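## Task

Get all three plates into the gray tray so each one rests flat on the tray's bottom and stays there without the robot holding it.

## Robot and tools

Robot: two arms, left_arm and right_arm, each ending in a vacuum suction tool instead of fingers. The controlled point of each tool is the cup point, the centre of the suction cup's rim when nothing is touching it. The cup opens along the cup point's own +z axis. About 7 cm behind the rim the tool body and its camera widen to roughly 8 cm sideways, so leave room for that near tray walls.

Frames: the state line prints each cup point's position (m) and orientation quaternion (w,x,y,z), plus linear (m/s) and angular (rad/s) velocities, all in a single scene frame. Its origin sits on the table surface midway between the arms; +z is up, +x reaches out across the table, and left_arm is on the +y side. The arm names do not refer to image sides. Printed positions can be slightly off, more so at long reach.

Command row: every motion uses one list of 14 numbers covering both arms, each in [-1, 1]: left dx, dy, dz, rx, ry, rz, left suction, then right dx, dy, dz, rx, ry, rz, right suction. The first six per arm are an offset, not a pose: they describe the target relative to that cup point's pose in the most recent result showing it (before any result in the scene, and for later calls within one reply, relative to where the arm is when the action begins). They are expressed in the cup point's own axes, not the scene frame. Scale: 1.0 equals 0.6 m of translation or 180 degrees of rotation; rx, ry, rz form a single rotation vector. All-zero offsets are not idle: they pull the arm back to the reference pose. To keep an arm still, send the offset back to where you want it in the first call of a reply and zeros afterwards.

Suction value: 1 asks for full vacuum (about 55 kPa under ambient), fractions ask for that share, and 0.05 or less switches it off. The setting persists, so repeat the arm's current suction value whenever you mean to leave it unchanged; sending 0 releases.

Tools:
- execute_actions {"actions": [...], "pictures": bool}. An empty list just reports the state. One action {"rows": [[14 numbers],...], "steps": n} with up to 15 rows and up to 15 steps of 1/30 s; each row is held for one step and the last row repeats to fill the step count (default 15). Every row is measured from the same reference pose, not from the previous row. A wait {"steps": n} (up to 300) sends nothing and counts from the previous result, so reply time is included. A rejected call does nothing.
- move {"target": [14 numbers], "speed": m/s 0.002 to 0.5 (default 0.25; rotation capped at twice that in rad/s), "stop_force": N 9 to 40}. Both cup points follow straight paths to their offset targets, finishing together in 0.5 to 10 s (cut off at 10 s). Suction values are applied at the start. Paths ignore obstacles and the other arm. With stop_force, an arm whose wrist sensor feels that much extra push against its direction of travel for two steps stops, backs up to its position two steps earlier and holds; use it with very low speed for touching down. Not usable in the first 0.2 s, unreliable if the cup point also rotates, and omit it when lifting off something you are pressing on. Its result adds a move: line with an ending per arm (done, off_target, moving, held, fault, contact) and limits (paced = pose clipped; held = some steps blocked), plus each cup point's distance to target.
- wait {"seconds": 0 to 10}: lets time pass with no new command.
- zoom_image {"camera": "cam_left_wrist" or "cam_right_wrist", "region": [x0,y0,x1,y1]}: enlarged crop of that 504x504 image, at most 504x504 pixels, origin top-left.
- finished_scene {"scene": current number}: ends and grades the current scene, irreversible; its result gives the next task.

Motion limits: each step the commanded pose is clipped to within 100 mm and 16 degrees of the measured pose, and commands are smoothed with about 0.17 s lag, so large moves may arrive short; read the result and send the remainder. Position wins over orientation when both cannot be met. A "Hand target" line shows where the controller is currently steering. "pose unreachable" and HELD mark commands altered or blocked by the clearance check.

Grasping: switch suction on and seat the 29 mm rim fully on a smooth flat patch of the plate, clear of edges or holes. suction_measured shows vacuum reached (near 0 means no seal); part_present turns 1 at 0.50 and back to 0 under 0.45. Under vacuum the cup compresses, so the plate rides up to about 10 mm nearer the tool. To release, set the plate down on the tray floor first, then turn suction off and move away more than 15 mm. A cup sealed on the table pins the tool until suction is off.

Results also give Wrist force and Wrist torque per arm in the tool's own axes (offset up to about 4 N, noise up to 2.4 N, saturation near 50 N; "no reading" is fine). Avoid: arms colliding, pressing rigidly past contact (stiff arms fault easily), fast touchdowns, dropping or tossing plates, and pushing anything off the table, which ends the scene. A joint torque at its limit (138 N m for the larger joints, 25.7 N m for wrists) or 150 N external force stops the arm for 10 s. Long holding heats motors: MOTOR HOT warns from 70 °C and at 85 °C the arm brakes until cooled. Loose objects may occasionally get nudged. Plates must remain flat in the tray after release.

Each tool is called by a JSON object that holds its "fn" and its "kwargs".

## Session

{"fn": "execute_actions", "kwargs": {"actions": []}}

Scene clock: 0.00 s of 7200.00 s.
left_arm: end_effector_position=(+0.3575, +0.3957, +0.2285) suction_measured=0.01 part_present=0 end_effector_quat_wxyz=(+0.001, -0.169, +0.986, -0.001) end_effector_velocity=(+0.000, +0.001, +0.000) end_effector_angular_velocity=(-0.000, +0.000, +0.002) | right_arm: end_effector_position=(+0.4782, -0.3159, +0.2275) suction_measured=0.00 part_present=0 end_effector_quat_wxyz=(+0.000, +0.168, +0.986, +0.001) end_effector_velocity=(-0.000, +0.000, -0.000) end_effector_angular_velocity=(-0.000, +0.000, +0.001)
Joint positions: left_arm=[-0.316 -1.724  2.041 -1.89  -1.571 -0.841] | right_arm=[-0.314 -1.721  2.041 -1.89  -1.569  0.208]
Joint velocities: left_arm=[ 0.002 -0.    -0.    -0.    -0.    -0.   ] | right_arm=[ 0.001 -0.001  0.001  0.    -0.    -0.   ]
Motor temperatures (°C, as the motors report them): left_arm=[34 33 32 40 36 37] | right_arm=[31 33 34 44 39 41]
Wrist force (N, on the end effector, along its own x y z axes, offset not removed): no reading
Wrist torque (N m, same axes, about the end effector's origin, offset not removed): no reading
Hand target (left_arm): +0.358, +0.396, +0.229; +0.001, -0.169, +0.986, -0.001
Hand target (right_arm): +0.478, -0.316, +0.227; +0.000, +0.168, +0.986, +0.001

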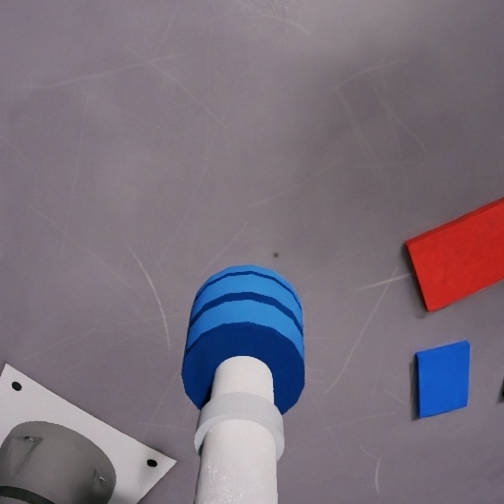

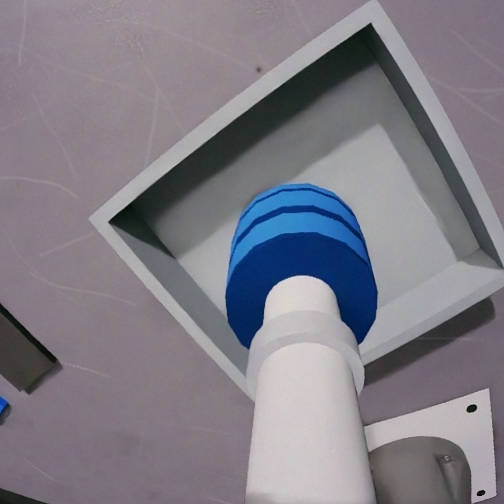

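{"fn": "move", "kwargs": {"target": [0,-0.3,-0.2,0,0,0,0,0,0,-0.2,0,0,0,0]}}

Scene clock: 6.30 s of 7200.00 s.
left_arm: end_effector_position=(+0.4169, +0.2261, +0.3485) suction_measured=0.01 part_present=0 end_effector_quat_wxyz=(+0.001, -0.169, +0.986, -0.001) end_effector_velocity=(+0.001, -0.001, +0.001) end_effector_angular_velocity=(+0.001, +0.001, +0.001) | right_arm: end_effector_position=(+0.4782, -0.3159, +0.3474) suction_measured=0.00 part_present=0 end_effector_quat_wxyz=(+0.000, +0.168, +0.986, +0.001) end_effector_velocity=(-0.000, -0.000, +0.001) end_effector_angular_velocity=(-0.000, -0.000, +0.000)
Joint positions: left_arm=[-0.541 -1.493  1.508 -1.589 -1.571 -1.066] | right_arm=[-0.314 -1.768  1.768 -1.57  -1.569  0.208]
Joint velocities: left_arm=[-0.     0.005 -0.008  0.005  0.    -0.001] | right_arm=[-0.    -0.001 -0.003  0.003 -0.    -0.   ]
Motor temperatures (°C, as the motors report them): left_arm=[34 33 32 40 36 37] | right_arm=[31 33 34 44 39 41]
Wrist force (N, on the end effector, along its own x y z axes, offset not removed): left_arm=[0.5 -1.1 2.1] | right_arm=[2.3 -0.4 -1.9]
Wrist torque (N m, same axes, about the end effector's origin, offset not removed): left_arm=[-0.19 0.05 0.07] | right_arm=[-0.22 -0.47 -0.14]
Hand target (left_arm): +0.417, +0.226, +0.349; +0.001, -0.169, +0.986, -0.001
Hand target (right_arm): +0.478, -0.316, +0.347; +0.000, +0.168, +0.986, +0.001
Off the commanded pose (left_arm): 0.000 m, 0 deg.
Off the commanded pose (right_arm): 0.000 m, 0 deg.
After step 90, 1.87 s passed at rest.
move: done

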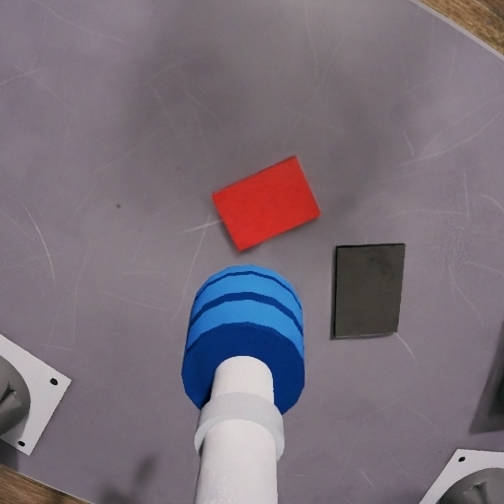

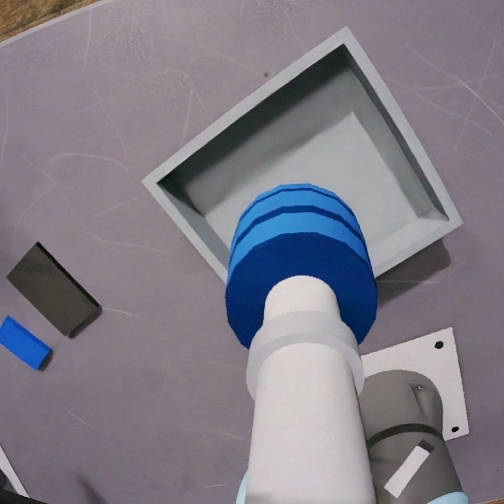

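{"fn": "move", "kwargs": {"target": [0.12,-0.03,0.4,0,0,0,0,0,0,0,0,0,0,0]}}

Scene clock: 16.03 s of 7200.00 s.
left_arm: end_effector_position=(+0.3553, +0.1849, +0.1086) suction_measured=0.01 part_present=0 end_effector_quat_wxyz=(+0.001, -0.169, +0.986, -0.001) end_effector_velocity=(-0.000, -0.001, -0.002) end_effector_angular_velocity=(-0.001, -0.001, -0.001) | right_arm: end_effector_position=(+0.4782, -0.3159, +0.3474) suction_measured=0.00 part_present=0 end_effector_quat_wxyz=(+0.000, +0.168, +0.986, +0.001) end_effector_velocity=(+0.000, +0.000, -0.000) end_effector_angular_velocity=(+0.000, +0.001, -0.000)
Joint positions: left_arm=[-0.684 -1.378  2.034 -2.229 -1.571 -1.209] | right_arm=[-0.314 -1.768  1.768 -1.57  -1.569  0.208]
Joint velocities: left_arm=[-0.002  0.003  0.002 -0.007 -0.    -0.001] | right_arm=[ 0.001  0.002 -0.     0.     0.     0.001]
Motor temperatures (°C, as the motors report them): left_arm=[34 33 32 40 36 37] | right_arm=[31 33 34 44 39 41]
Wrist force (N, on the end effector, along its own x y z axes, offset not removed): left_arm=[1.2 -1.6 -1.5] | right_arm=[1.8 0.0 0.4]
Wrist torque (N m, same axes, about the end effector's origin, offset not removed): left_arm=[-0.31 0.07 0.08] | right_arm=[-0.03 -0.39 -0.30]
Hand target (left_arm): +0.355, +0.185, +0.108; +0.001, -0.169, +0.986, -0.001
Hand target (right_arm): +0.478, -0.316, +0.347; +0.000, +0.168, +0.986, +0.001
Off the commanded pose (left_arm): 0.000 m, 0 deg.
Off the commanded pose (right_arm): 0.000 m, 0 deg.
After step 90, 5.13 s passed at rest.
move: done

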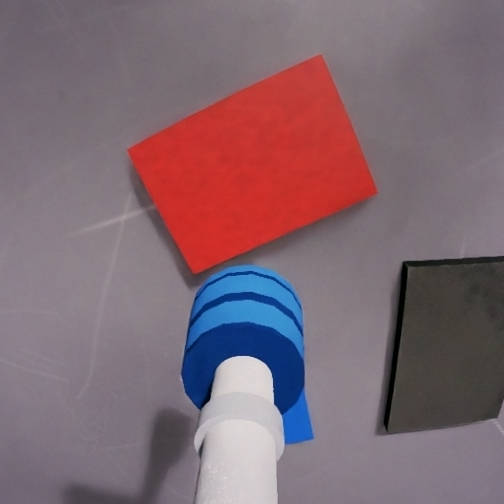

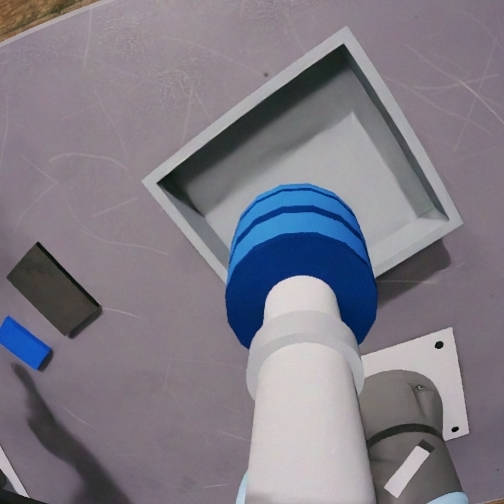

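{"fn": "move", "kwargs": {"target": [0.1,0.5,-0.3,0,0,0,0,0,0,0,0,0,0,0]}}

{"fn": "move", "kwargs": {"target": [0,0,0,0,0,0,0,0.442,0.738,0.4,0,0,0,0]}}

Scene clock: 27.30 s of 7200.00 s.
left_arm: end_effector_position=(+0.1990, +0.4483, +0.2883) suction_measured=0.01 part_present=0 end_effector_quat_wxyz=(+0.001, -0.169, +0.986, -0.001) end_effector_velocity=(-0.001, +0.001, +0.001) end_effector_angular_velocity=(-0.001, +0.001, -0.000) | right_arm: end_effector_position=(+0.4782, -0.3159, +0.3474) suction_measured=0.00 part_present=0 end_effector_quat_wxyz=(+0.000, +0.168, +0.986, +0.001) end_effector_velocity=(+0.000, -0.000, +0.000) end_effector_angular_velocity=(+0.000, -0.000, +0.000)
Joint positions: left_arm=[-0.444 -2.238  2.177 -1.513 -1.571 -0.968] | right_arm=[-0.314 -1.768  1.768 -1.57  -1.569  0.208]
Joint velocities: left_arm=[ 0.002 -0.003 -0.002  0.005 -0.001  0.003] | right_arm=[-0.001 -0.    -0.     0.     0.    -0.001]
Motor temperatures (°C, as the motors report them): left_arm=[34 33 32 40 36 37] | right_arm=[31 33 34 44 39 41]
Wrist force (N, on the end effector, along its own x y z axes, offset not removed): left_arm=[-2.4 1.1 2.7] | right_arm=[1.3 -1.1 0.2]
Wrist torque (N m, same axes, about the end effector's origin, offset not removed): left_arm=[0.02 0.37 0.02] | right_arm=[-0.25 -0.38 -0.20]
Hand target (left_arm): +0.199, +0.448, +0.288; +0.001, -0.169, +0.986, -0.001
Hand target (right_arm): +0.478, -0.316, +0.347; +0.000, +0.168, +0.986, +0.001
Off the commanded pose (left_arm): 0.001 m, 0 deg.
Off the commanded pose (right_arm): 0.000 m, 0 deg.
After step 90, 6.23 s passed at rest.
move: done

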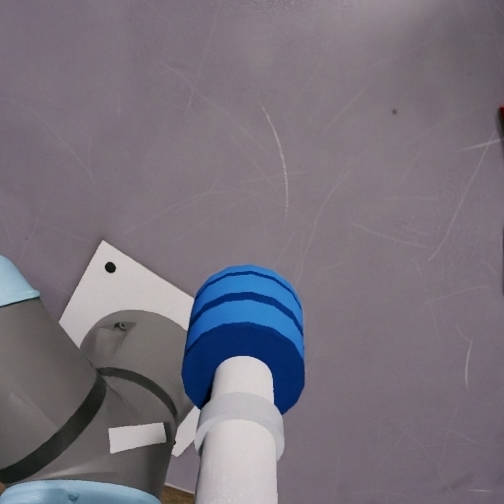

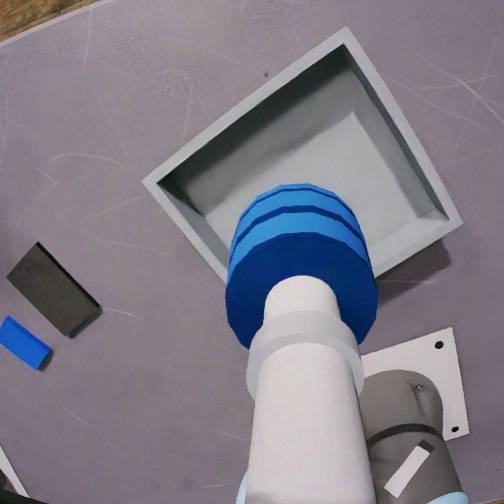

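Scene clock: 30.17 s of 7200.00 s.
left_arm: end_effector_position=(+0.1990, +0.4483, +0.2883) suction_measured=0.01 part_present=0 end_effector_quat_wxyz=(+0.001, -0.169, +0.986, -0.001) end_effector_velocity=(-0.000, +0.000, -0.000) end_effector_angular_velocity=(-0.000, +0.000, -0.000) | right_arm: end_effector_position=(+0.3743, +0.1901, +0.1070) suction_measured=0.00 part_present=0 end_effector_quat_wxyz=(-0.001, +0.168, +0.986, +0.001) end_effector_velocity=(+0.001, +0.001, -0.001) end_effector_angular_velocity=(-0.001, +0.001, -0.001)
Joint positions: left_arm=[-0.444 -2.238  2.177 -1.513 -1.571 -0.968] | right_arm=[ 0.687 -1.051  1.563 -2.083 -1.569  1.209]
Joint velocities: left_arm=[ 0.  0.  0.  0. -0.  0.] | right_arm=[ 0.     0.006 -0.006  0.002 -0.     0.001]
Motor temperatures (°C, as the motors report them): left_arm=[34 33 32 40 36 37] | right_arm=[31 33 34 44 39 41]
Wrist force (N, on the end effector, along its own x y z axes, offset not removed): left_arm=[-0.9 1.5 3.3] | right_arm=[3.5 0.6 -0.8]
Wrist torque (N m, same axes, about the end effector's origin, offset not removed): left_arm=[0.14 0.13 -0.01] | right_arm=[-0.05 -0.60 -0.21]
Hand target (left_arm): +0.199, +0.448, +0.288; +0.001, -0.169, +0.986, -0.001
Hand target (right_arm): +0.374, +0.190, +0.107; -0.001, +0.168, +0.986, +0.000
Off the commanded pose (left_arm): 0.000 m, 0 deg.
Off the commanded pose (right_arm): 0.001 m, 0 deg.
move: done

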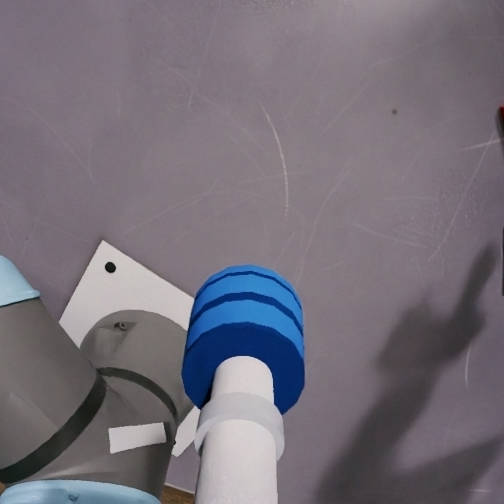

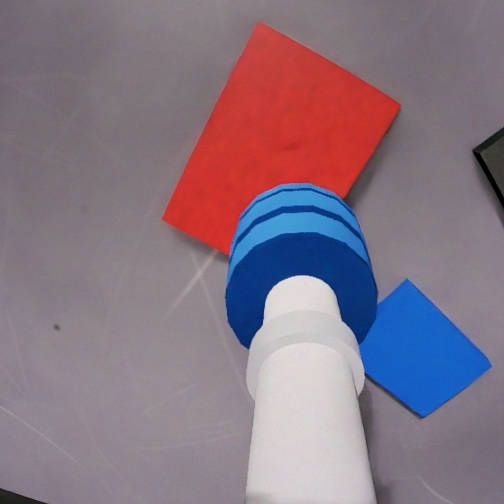

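{"fn": "move", "kwargs": {"target": [0,0,0,0,0,0,0,0,0,0.12,0,0,0,1], "speed": 0.1}}

{"fn": "move", "kwargs": {"target": [0,0,0,0,0,0,0,0,0,0.06,0,0,0,1], "speed": 0.008, "stop_force": 10}}

Scene clock: 36.83 s of 7200.00 s.
left_arm: end_effector_position=(+0.1990, +0.4483, +0.2883) suction_measured=0.01 part_present=0 end_effector_quat_wxyz=(+0.001, -0.169, +0.986, -0.001) end_effector_velocity=(+0.000, -0.000, +0.000) end_effector_angular_velocity=(+0.000, -0.000, +0.000) | right_arm: end_effector_position=(+0.3743, +0.1900, +0.0352) suction_measured=0.00 part_present=0 end_effector_quat_wxyz=(-0.001, +0.168, +0.986, +0.000) end_effector_velocity=(-0.000, +0.000, -0.002) end_effector_angular_velocity=(+0.000, -0.000, +0.001)
Joint positions: left_arm=[-0.444 -2.238  2.177 -1.513 -1.571 -0.968] | right_arm=[ 0.687 -0.957  1.624 -2.238 -1.569  1.209]
Joint velocities: left_arm=[-0. -0. -0.  0.  0. -0.] | right_arm=[ 0.001  0.003  0.001 -0.004 -0.    -0.   ]
Motor temperatures (°C, as the motors report them): left_arm=[34 33 32 40 36 37] | right_arm=[31 33 34 44 39 41]
Wrist force (N, on the end effector, along its own x y z axes, offset not removed): left_arm=[-0.3 1.4 -0.1] | right_arm=[2.0 1.8 -0.6]
Wrist torque (N m, same axes, about the end effector's origin, offset not removed): left_arm=[0.11 0.23 0.12] | right_arm=[0.18 -0.37 -0.16]
Hand target (left_arm): +0.199, +0.448, +0.288; +0.001, -0.169, +0.986, -0.001
Hand target (right_arm): +0.374, +0.190, +0.035; -0.001, +0.168, +0.986, +0.001
Off the commanded pose (left_arm): 0.000 m, 0 deg.
Off the commanded pose (right_arm): 0.000 m, 0 deg.
After step 90, 2.50 s passed at rest.
move: done

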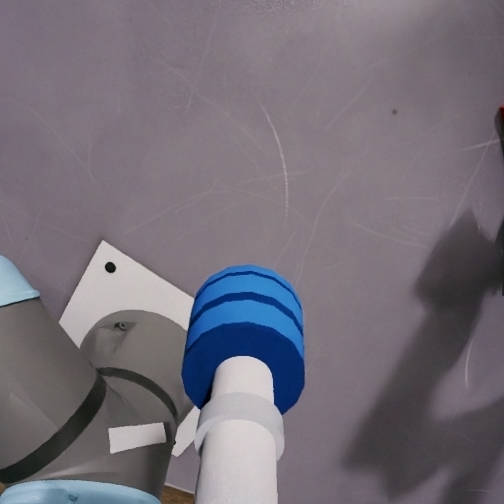

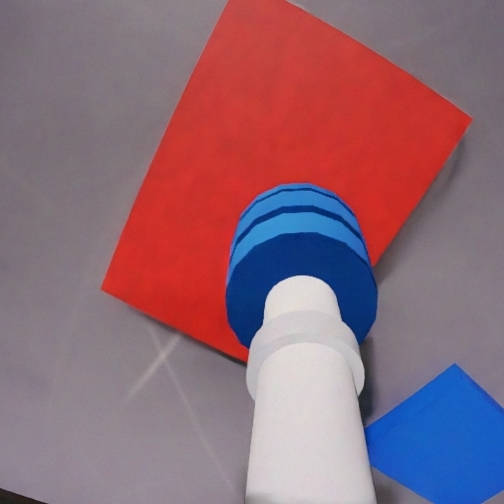

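Scene clock: 41.67 s of 7200.00 s.
left_arm: end_effector_position=(+0.1990, +0.4483, +0.2883) suction_measured=0.01 part_present=0 end_effector_quat_wxyz=(+0.001, -0.169, +0.986, -0.001) end_effector_velocity=(+0.000, -0.000, -0.000) end_effector_angular_velocity=(+0.000, -0.000, -0.000) | right_arm: end_effector_position=(+0.3743, +0.1900, -0.0003) suction_measured=1.00 part_present=1 end_effector_quat_wxyz=(-0.001, +0.168, +0.986, +0.001) end_effector_velocity=(-0.000, -0.001, +0.001) end_effector_angular_velocity=(-0.001, +0.001, -0.001)
Joint positions: left_arm=[-0.444 -2.238  2.177 -1.513 -1.571 -0.968] | right_arm=[ 0.687 -0.903  1.642 -2.311 -1.569  1.209]
Joint velocities: left_arm=[-0.  0.  0. -0.  0.  0.] | right_arm=[-0.001 -0.003 -0.     0.005 -0.     0.001]
Motor temperatures (°C, as the motors report them): left_arm=[34 33 32 40 36 37] | right_arm=[31 33 34 44 39 41]
Wrist force (N, on the end effector, along its own x y z axes, offset not removed): left_arm=[0.7 -0.3 5.3] | right_arm=[5.1 -6.0 -25.1]
Wrist torque (N m, same axes, about the end effector's origin, offset not removed): left_arm=[-0.13 -0.07 -0.06] | right_arm=[-0.14 -0.62 -0.07]
Hand target (left_arm): +0.199, +0.448, +0.288; +0.001, -0.169, +0.986, -0.001
Hand target (right_arm): +0.374, +0.190, -0.000; -0.001, +0.168, +0.986, +0.001
Off the commanded pose (left_arm): 0.000 m, 0 deg.
Off the commanded pose (right_arm): 0.001 m, 0 deg.
move: contact (right_arm)

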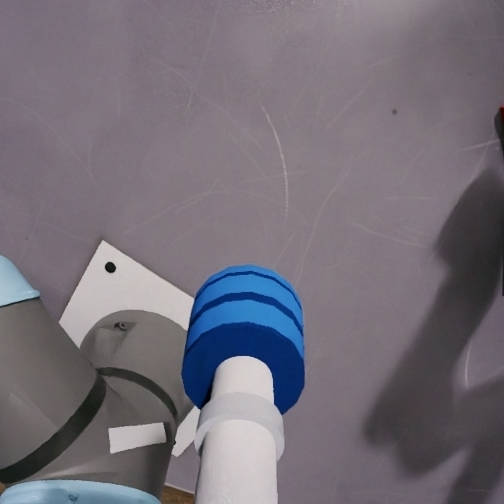

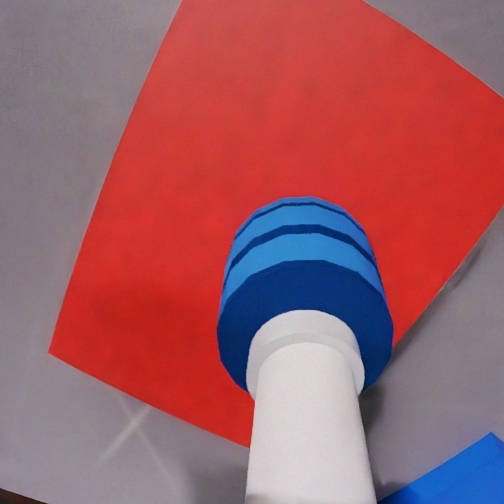

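{"fn": "move", "kwargs": {"target": [0,0,0,0,0,0,0,0,0,-0.28,0,0,0,1], "speed": 0.15}}

{"fn": "move", "kwargs": {"target": [0,0,0,0,0,0,0,-0.413,-0.86,0,0,0,-0.32,1]}}

Scene clock: 51.33 s of 7200.00 s.
left_arm: end_effector_position=(+0.1990, +0.4483, +0.2883) suction_measured=0.01 part_present=0 end_effector_quat_wxyz=(+0.001, -0.169, +0.986, -0.001) end_effector_velocity=(-0.000, -0.001, -0.000) end_effector_angular_velocity=(-0.000, +0.000, -0.002) | right_arm: end_effector_position=(+0.3743, +0.1901, +0.1676) suction_measured=1.00 part_present=1 end_effector_quat_wxyz=(-0.001, +0.169, +0.986, +0.001) end_effector_velocity=(-0.000, +0.000, +0.001) end_effector_angular_velocity=(-0.001, +0.001, +0.001)
Joint positions: left_arm=[-0.444 -2.238  2.177 -1.513 -1.571 -0.968] | right_arm=[ 0.687 -1.112  1.488 -1.947 -1.569  1.209]
Joint velocities: left_arm=[-0.002  0.     0.    -0.    -0.     0.   ] | right_arm=[ 0.001 -0.    -0.003  0.005 -0.    -0.   ]
Motor temperatures (°C, as the motors report them): left_arm=[34 33 32 40 36 37] | right_arm=[31 33 34 44 39 41]
Wrist force (N, on the end effector, along its own x y z axes, offset not removed): left_arm=[-5.6 4.1 -1.2] | right_arm=[3.5 1.2 0.1]
Wrist torque (N m, same axes, about the end effector's origin, offset not removed): left_arm=[0.48 0.92 0.18] | right_arm=[0.01 -0.58 -0.12]
Hand target (left_arm): +0.199, +0.448, +0.288; +0.001, -0.169, +0.986, -0.001
Hand target (right_arm): +0.374, +0.190, +0.168; -0.001, +0.168, +0.986, +0.001
Off the commanded pose (left_arm): 0.000 m, 0 deg.
Off the commanded pose (right_arm): 0.000 m, 0 deg.
After step 90, 5.03 s passed at rest.
move: done

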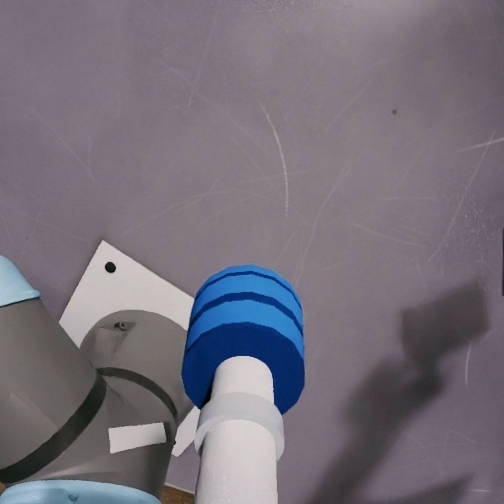

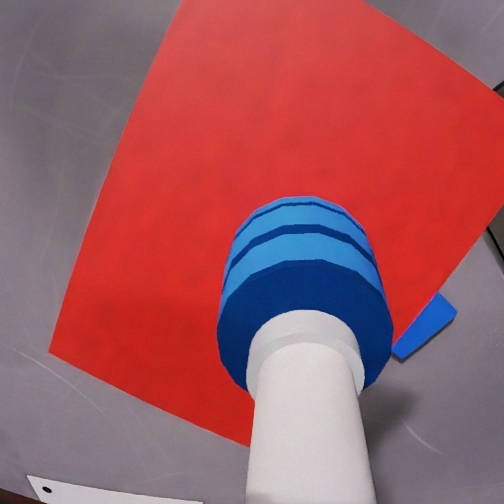

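Scene clock: 54.20 s of 7200.00 s.
left_arm: end_effector_position=(+0.1990, +0.4483, +0.2883) suction_measured=0.01 part_present=0 end_effector_quat_wxyz=(+0.001, -0.169, +0.986, -0.001) end_effector_velocity=(+0.000, -0.000, +0.000) end_effector_angular_velocity=(+0.000, -0.000, -0.001) | right_arm: end_effector_position=(+0.4374, -0.3793, +0.1679) suction_measured=1.00 part_present=1 end_effector_quat_wxyz=(+0.001, -0.327, +0.945, +0.001) end_effector_velocity=(+0.000, -0.002, -0.000) end_effector_angular_velocity=(+0.003, -0.000, +0.005)
Joint positions: left_arm=[-0.444 -2.238  2.177 -1.513 -1.571 -0.968] | right_arm=[-0.5   -1.788  2.258 -2.041 -1.569 -0.982]
Joint velocities: left_arm=[-0.001 -0.    -0.     0.     0.    -0.   ] | right_arm=[-0.008  0.001 -0.     0.     0.003 -0.013]
Motor temperatures (°C, as the motors report them): left_arm=[34 33 32 40 36 37] | right_arm=[31 33 34 44 39 41]
Wrist force (N, on the end effector, along its own x y z axes, offset not removed): left_arm=[-4.3 0.2 -0.1] | right_arm=[1.6 1.2 -0.5]
Wrist torque (N m, same axes, about the end effector's origin, offset not removed): left_arm=[-0.16 0.70 0.03] | right_arm=[0.05 -0.49 -0.08]
Hand target (left_arm): +0.199, +0.448, +0.288; +0.001, -0.169, +0.986, -0.001
Hand target (right_arm): +0.437, -0.379, +0.168; +0.001, -0.327, +0.945, +0.001
Off the commanded pose (left_arm): 0.000 m, 0 deg.
Off the commanded pose (right_arm): 0.001 m, 0 deg.
move: done

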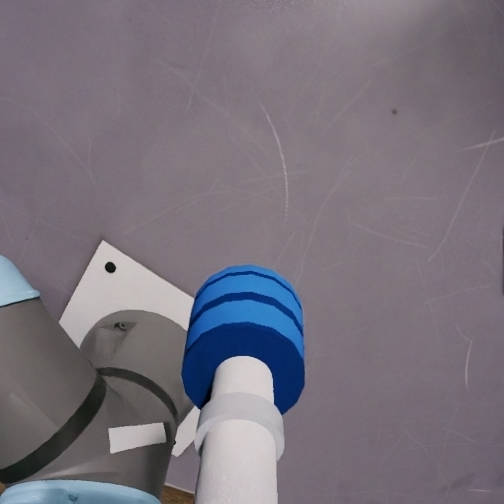

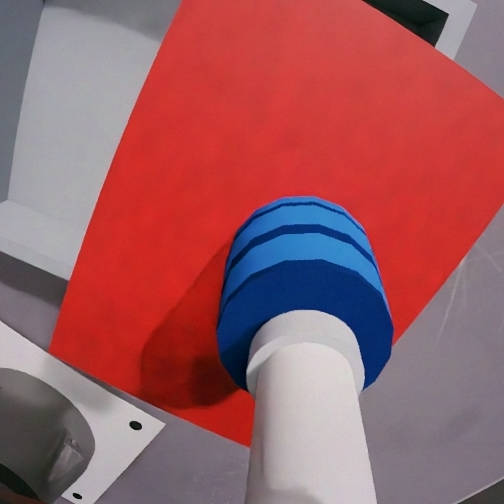

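{"fn": "move", "kwargs": {"target": [0,0,0,0,0,0,0,-0.012,0.025,0.13,0,0,0,1], "speed": 0.08}}

Scene clock: 60.93 s of 7200.00 s.
left_arm: end_effector_position=(+0.1990, +0.4483, +0.2883) suction_measured=0.01 part_present=0 end_effector_quat_wxyz=(+0.001, -0.169, +0.986, -0.001) end_effector_velocity=(+0.000, -0.000, +0.000) end_effector_angular_velocity=(+0.000, -0.000, -0.001) | right_arm: end_effector_position=(+0.4337, -0.3630, +0.0900) suction_measured=1.00 part_present=1 end_effector_quat_wxyz=(+0.001, -0.327, +0.945, +0.001) end_effector_velocity=(+0.000, +0.000, -0.002) end_effector_angular_velocity=(-0.000, -0.000, +0.001)
Joint positions: left_arm=[-0.444 -2.238  2.177 -1.513 -1.571 -0.968] | right_arm=[-0.459 -1.653  2.391 -2.309 -1.569 -0.941]
Joint velocities: left_arm=[-0.001  0.    -0.     0.     0.     0.   ] | right_arm=[ 0.001  0.005  0.002 -0.007 -0.     0.   ]
Motor temperatures (°C, as the motors report them): left_arm=[34 33 32 40 36 37] | right_arm=[31 33 34 44 39 41]
Wrist force (N, on the end effector, along its own x y z axes, offset not removed): left_arm=[3.6 0.5 3.8] | right_arm=[1.2 0.9 0.9]
Wrist torque (N m, same axes, about the end effector's origin, offset not removed): left_arm=[-0.30 -0.34 0.16] | right_arm=[0.01 -0.37 -0.18]
Hand target (left_arm): +0.199, +0.448, +0.288; +0.001, -0.169, +0.986, -0.001
Hand target (right_arm): +0.434, -0.363, +0.090; +0.001, -0.327, +0.945, +0.001
Off the commanded pose (left_arm): 0.000 m, 0 deg.
Off the commanded pose (right_arm): 0.000 m, 0 deg.
After step 90, 2.30 s passed at rest.
move: done

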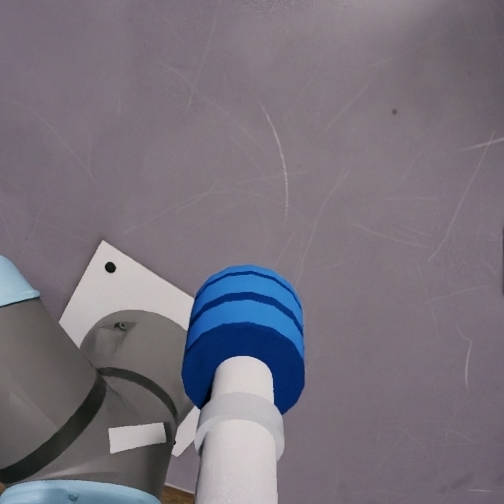

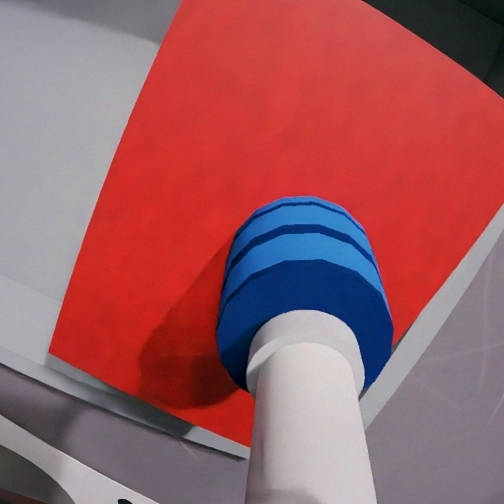

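{"fn": "move", "kwargs": {"target": [0,0,0,0,0,0,0,-0.05,0.01,0.03,0,0,0,1], "speed": 0.05}}

Scene clock: 65.90 s of 7200.00 s.
left_arm: end_effector_position=(+0.1990, +0.4483, +0.2883) suction_measured=0.01 part_present=0 end_effector_quat_wxyz=(+0.001, -0.169, +0.986, -0.001) end_effector_velocity=(+0.000, -0.000, -0.000) end_effector_angular_velocity=(+0.000, -0.000, -0.001) | right_arm: end_effector_position=(+0.4535, -0.3398, +0.0721) suction_measured=1.00 part_present=1 end_effector_quat_wxyz=(+0.001, -0.327, +0.945, +0.001) end_effector_velocity=(+0.001, +0.001, -0.001) end_effector_angular_velocity=(-0.001, -0.000, +0.001)
Joint positions: left_arm=[-0.444 -2.238  2.177 -1.513 -1.571 -0.968] | right_arm=[-0.385 -1.553  2.36  -2.378 -1.569 -0.867]
Joint velocities: left_arm=[-0.001  0.     0.    -0.     0.    -0.   ] | right_arm=[ 0.005  0.006 -0.002 -0.004 -0.001  0.004]
Motor temperatures (°C, as the motors report them): left_arm=[34 33 32 40 36 37] | right_arm=[31 33 34 44 39 41]
Wrist force (N, on the end effector, along its own x y z axes, offset not removed): left_arm=[3.7 -1.6 -0.2] | right_arm=[-0.6 -0.9 -0.2]
Wrist torque (N m, same axes, about the end effector's origin, offset not removed): left_arm=[-0.47 -0.51 0.15] | right_arm=[-0.14 0.02 -0.21]
Hand target (left_arm): +0.199, +0.448, +0.288; +0.001, -0.169, +0.986, -0.001
Hand target (right_arm): +0.454, -0.340, +0.072; +0.000, -0.327, +0.945, +0.001
Off the commanded pose (left_arm): 0.000 m, 0 deg.
Off the commanded pose (right_arm): 0.000 m, 0 deg.
After step 90, 0.90 s passed at rest.
move: done

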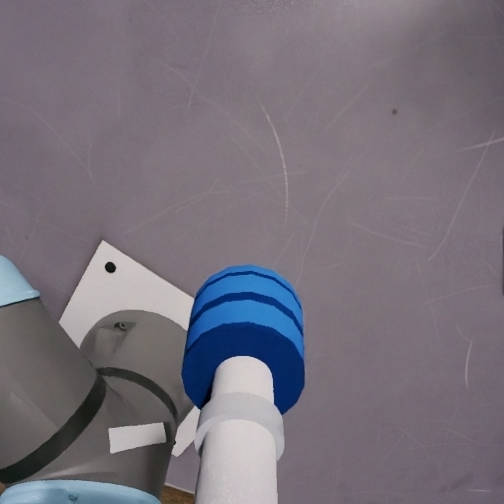

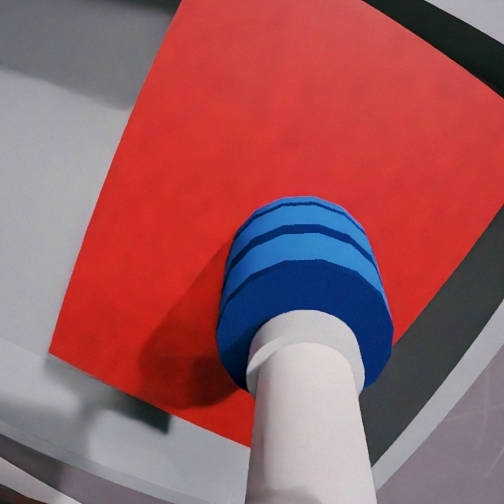

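{"fn": "move", "kwargs": {"target": [0,0,0,0,0,0,0,0.012,0.004,0.01,0,0,0,1], "speed": 0.03}}

{"fn": "move", "kwargs": {"target": [0,0,0,0,0,0,0,0,0,0.11,0,0,0,1], "speed": 0.01, "stop_force": 9}}

Scene clock: 70.63 s of 7200.00 s.
left_arm: end_effector_position=(+0.1990, +0.4483, +0.2883) suction_measured=0.01 part_present=0 end_effector_quat_wxyz=(+0.001, -0.169, +0.986, -0.001) end_effector_velocity=(+0.000, -0.000, +0.000) end_effector_angular_velocity=(+0.000, -0.000, -0.001) | right_arm: end_effector_position=(+0.4465, -0.3423, +0.0662) suction_measured=1.00 part_present=1 end_effector_quat_wxyz=(+0.001, -0.327, +0.945, +0.001) end_effector_velocity=(-0.001, -0.000, -0.001) end_effector_angular_velocity=(+0.001, +0.000, -0.001)
Joint positions: left_arm=[-0.444 -2.238  2.177 -1.513 -1.571 -0.968] | right_arm=[-0.395 -1.556  2.385 -2.4   -1.569 -0.877]
Joint velocities: left_arm=[-0.001  0.    -0.     0.     0.    -0.   ] | right_arm=[-0.002 -0.     0.005 -0.004  0.    -0.   ]
Motor temperatures (°C, as the motors report them): left_arm=[34 33 32 40 36 37] | right_arm=[31 33 34 44 39 41]
Wrist force (N, on the end effector, along its own x y z axes, offset not removed): left_arm=[0.8 -1.2 3.2] | right_arm=[2.1 0.8 1.0]
Wrist torque (N m, same axes, about the end effector's origin, offset not removed): left_arm=[-0.06 0.10 0.12] | right_arm=[0.03 -0.36 -0.06]
Hand target (left_arm): +0.199, +0.448, +0.288; +0.001, -0.169, +0.986, -0.001
Hand target (right_arm): +0.446, -0.342, +0.066; +0.001, -0.327, +0.945, +0.001
Off the commanded pose (left_arm): 0.000 m, 0 deg.
Off the commanded pose (right_arm): 0.000 m, 0 deg.
After step 90, 0.97 s passed at rest.
move: done

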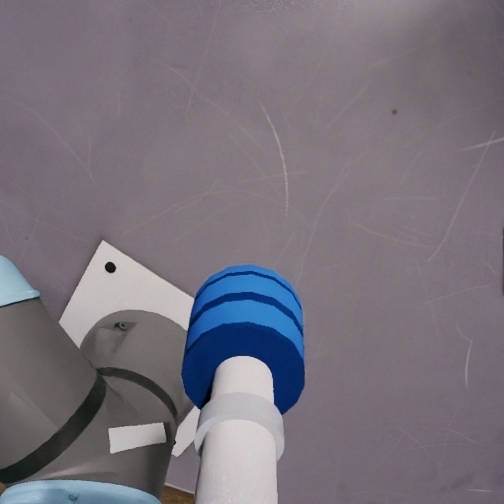

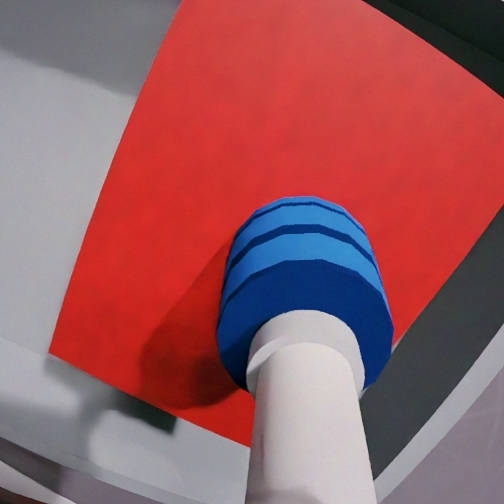

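Scene clock: 77.37 s of 7200.00 s.
left_arm: end_effector_position=(+0.1990, +0.4483, +0.2883) suction_measured=0.01 part_present=0 end_effector_quat_wxyz=(+0.001, -0.169, +0.986, -0.001) end_effector_velocity=(-0.000, +0.000, -0.000) end_effector_angular_velocity=(-0.000, +0.000, +0.001) | right_arm: end_effector_position=(+0.4463, -0.3423, +0.0026) suction_measured=1.00 part_present=1 end_effector_quat_wxyz=(+0.000, -0.327, +0.945, +0.001) end_effector_velocity=(-0.001, +0.000, +0.002) end_effector_angular_velocity=(+0.001, +0.005, +0.000)
Joint positions: left_arm=[-0.444 -2.238  2.177 -1.513 -1.571 -0.968] | right_arm=[-0.395 -1.373  2.445 -2.643 -1.569 -0.877]
Joint velocities: left_arm=[ 0.001 -0.     0.     0.    -0.     0.   ] | right_arm=[ 0.    -0.009 -0.002  0.016 -0.     0.   ]
Motor temperatures (°C, as the motors report them): left_arm=[34 33 32 40 36 37] | right_arm=[31 33 34 44 39 41]
Wrist force (N, on the end effector, along its own x y z axes, offset not removed): left_arm=[-0.2 3.3 -2.3] | right_arm=[2.5 -0.3 -25.2]
Wrist torque (N m, same axes, about the end effector's origin, offset not removed): left_arm=[0.33 0.18 0.17] | right_arm=[0.17 -0.74 -0.14]
Hand target (left_arm): +0.199, +0.448, +0.288; +0.001, -0.169, +0.986, -0.001
Hand target (right_arm): +0.446, -0.342, +0.003; +0.001, -0.327, +0.945, +0.001
Off the commanded pose (left_arm): 0.000 m, 0 deg.
Off the commanded pose (right_arm): 0.002 m, 0 deg.
move: contact (right_arm)

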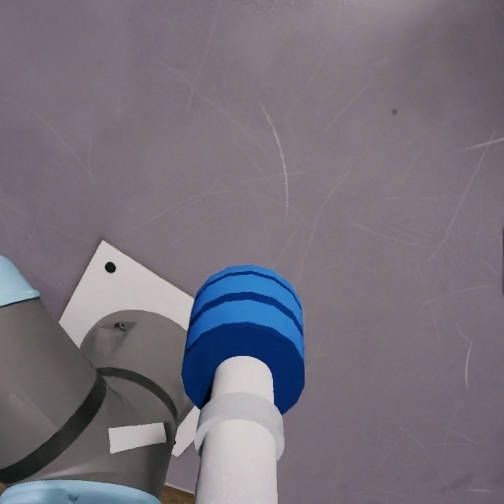

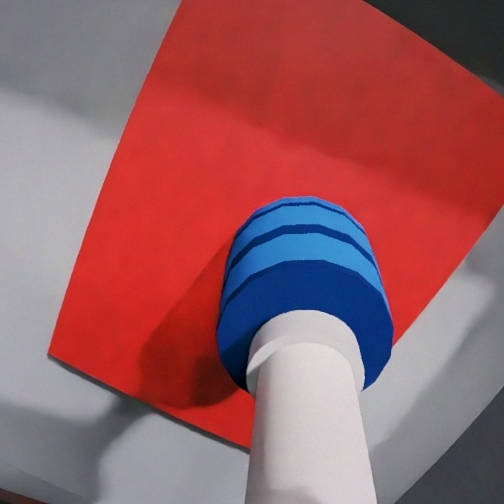

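{"fn": "execute_actions", "kwargs": {"actions": [{"rows":[[0,0,0,0,0,0,0,0,0,0,0,0,0,0]]}], "pictures": false}}

{"fn": "move", "kwargs": {"target": [0,0,0,0,0,0,0,0,0,-0.4,0,0,0,0]}}

Scene clock: 80.97 s of 7200.00 s.
left_arm: end_effector_position=(+0.1990, +0.4483, +0.2883) suction_measured=0.01 part_present=0 end_effector_quat_wxyz=(+0.001, -0.169, +0.986, -0.001) end_effector_velocity=(-0.000, -0.000, -0.000) end_effector_angular_velocity=(+0.000, +0.000, -0.001) | right_arm: end_effector_position=(+0.4464, -0.3423, +0.0027) suction_measured=0.00 part_present=0 end_effector_quat_wxyz=(+0.001, -0.327, +0.945, +0.001) end_effector_velocity=(-0.000, +0.000, -0.000) end_effector_angular_velocity=(+0.000, +0.001, -0.000)
Joint positions: left_arm=[-0.444 -2.238  2.177 -1.513 -1.571 -0.968] | right_arm=[-0.395 -1.373  2.445 -2.643 -1.569 -0.877]
Joint velocities: left_arm=[-0.001  0.     0.     0.     0.     0.   ] | right_arm=[0.001 0.001 0.001 0.    0.    0.001]
Motor temperatures (°C, as the motors report them): left_arm=[34 33 32 40 36 37] | right_arm=[31 33 34 44 39 41]
Wrist force (N, on the end effector, along its own x y z axes, offset not removed): left_arm=[-0.7 0.4 1.7] | right_arm=[3.5 1.0 -38.2]
Wrist torque (N m, same axes, about the end effector's origin, offset not removed): left_arm=[0.16 0.23 -0.17] | right_arm=[-0.09 -0.46 -0.16]
Hand target (left_arm): +0.199, +0.448, +0.288; +0.001, -0.169, +0.986, -0.001
Hand target (right_arm): +0.446, -0.342, +0.003; +0.000, -0.327, +0.945, +0.001
Off the commanded pose (left_arm): 0.000 m, 0 deg.
Off the commanded pose (right_arm): 0.000 m, 0 deg.
Steps of this call (steps 1 to 90: nothing new was sent; then 0.10 s passed at rest; steps 91 to 105: all 15 steps of this action). Readings (end_effector_position | what the end effector reports):
91: left_arm (+0.1990, +0.4483, +0.2883) | right_arm (+0.4464, -0.3423, +0.0030) | left_arm suction_measured=0.01 part_present=0 | right_arm suction_measured=0.66 part_present=1
92: left_arm (+0.1990, +0.4483, +0.2883) | right_arm (+0.4465, -0.3423, +0.0030) | left_arm suction_measured=0.01 part_present=0 | right_arm suction_measured=0.00 part_present=0
94: left_arm (+0.1990, +0.4483, +0.2883) | right_arm (+0.4466, -0.3423, +0.0030) | left_arm suction_measured=0.01 part_present=0 | right_arm suction_measured=0.00 part_present=0
98: left_arm (+0.1990, +0.4483, +0.2883) | right_arm (+0.4465, -0.3423, +0.0028) | left_arm suction_measured=0.01 part_present=0 | right_arm suction_measured=0.00 part_present=0
105: the state above

Scene clock: 82.73 s of 7200.00 s.
left_arm: end_effector_position=(+0.1990, +0.4483, +0.2883) suction_measured=0.01 part_present=0 end_effector_quat_wxyz=(+0.001, -0.169, +0.986, -0.001) end_effector_velocity=(-0.000, -0.000, -0.000) end_effector_angular_velocity=(-0.000, +0.000, -0.001) | right_arm: end_effector_position=(+0.4465, -0.3423, +0.2427) suction_measured=0.00 part_present=0 end_effector_quat_wxyz=(+0.001, -0.327, +0.945, +0.001) end_effector_velocity=(-0.000, +0.000, +0.002) end_effector_angular_velocity=(+0.001, +0.002, +0.000)
Joint positions: left_arm=[-0.444 -2.238  2.177 -1.513 -1.571 -0.968] | right_arm=[-0.395 -1.829  2.083 -1.825 -1.569 -0.878]
Joint velocities: left_arm=[-0.001 -0.     0.     0.    -0.     0.   ] | right_arm=[ 0.    -0.    -0.005  0.008  0.    -0.   ]
Motor temperatures (°C, as the motors report them): left_arm=[34 33 32 40 36 37] | right_arm=[31 33 34 44 39 41]
Wrist force (N, on the end effector, along its own x y z axes, offset not removed): left_arm=[0.3 3.7 2.4] | right_arm=[4.9 -0.2 -0.5]
Wrist torque (N m, same axes, about the end effector's origin, offset not removed): left_arm=[0.47 0.02 0.04] | right_arm=[-0.14 -0.82 -0.05]
Hand target (left_arm): +0.199, +0.448, +0.288; +0.001, -0.169, +0.986, -0.001
Hand target (right_arm): +0.446, -0.342, +0.243; +0.000, -0.327, +0.945, +0.001
Off the commanded pose (left_arm): 0.000 m, 0 deg.
Off the commanded pose (right_arm): 0.000 m, 0 deg.
move: done

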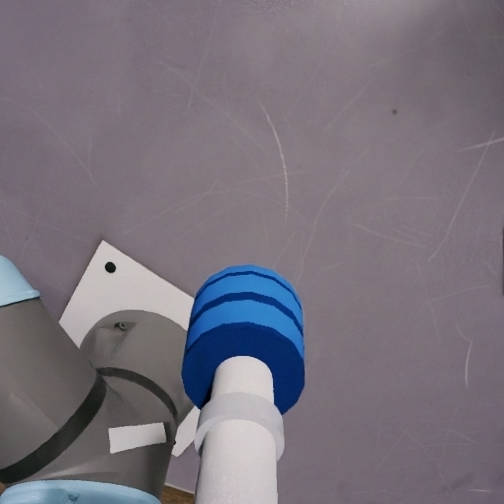

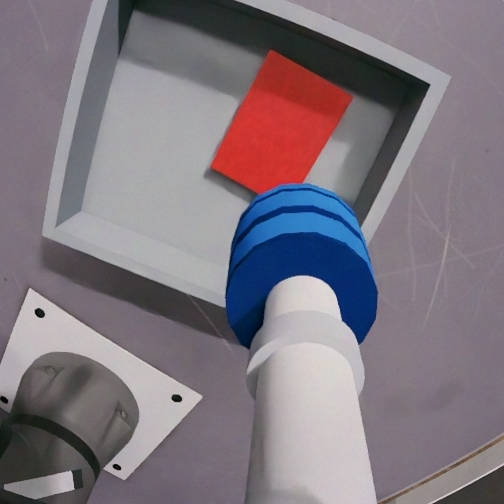

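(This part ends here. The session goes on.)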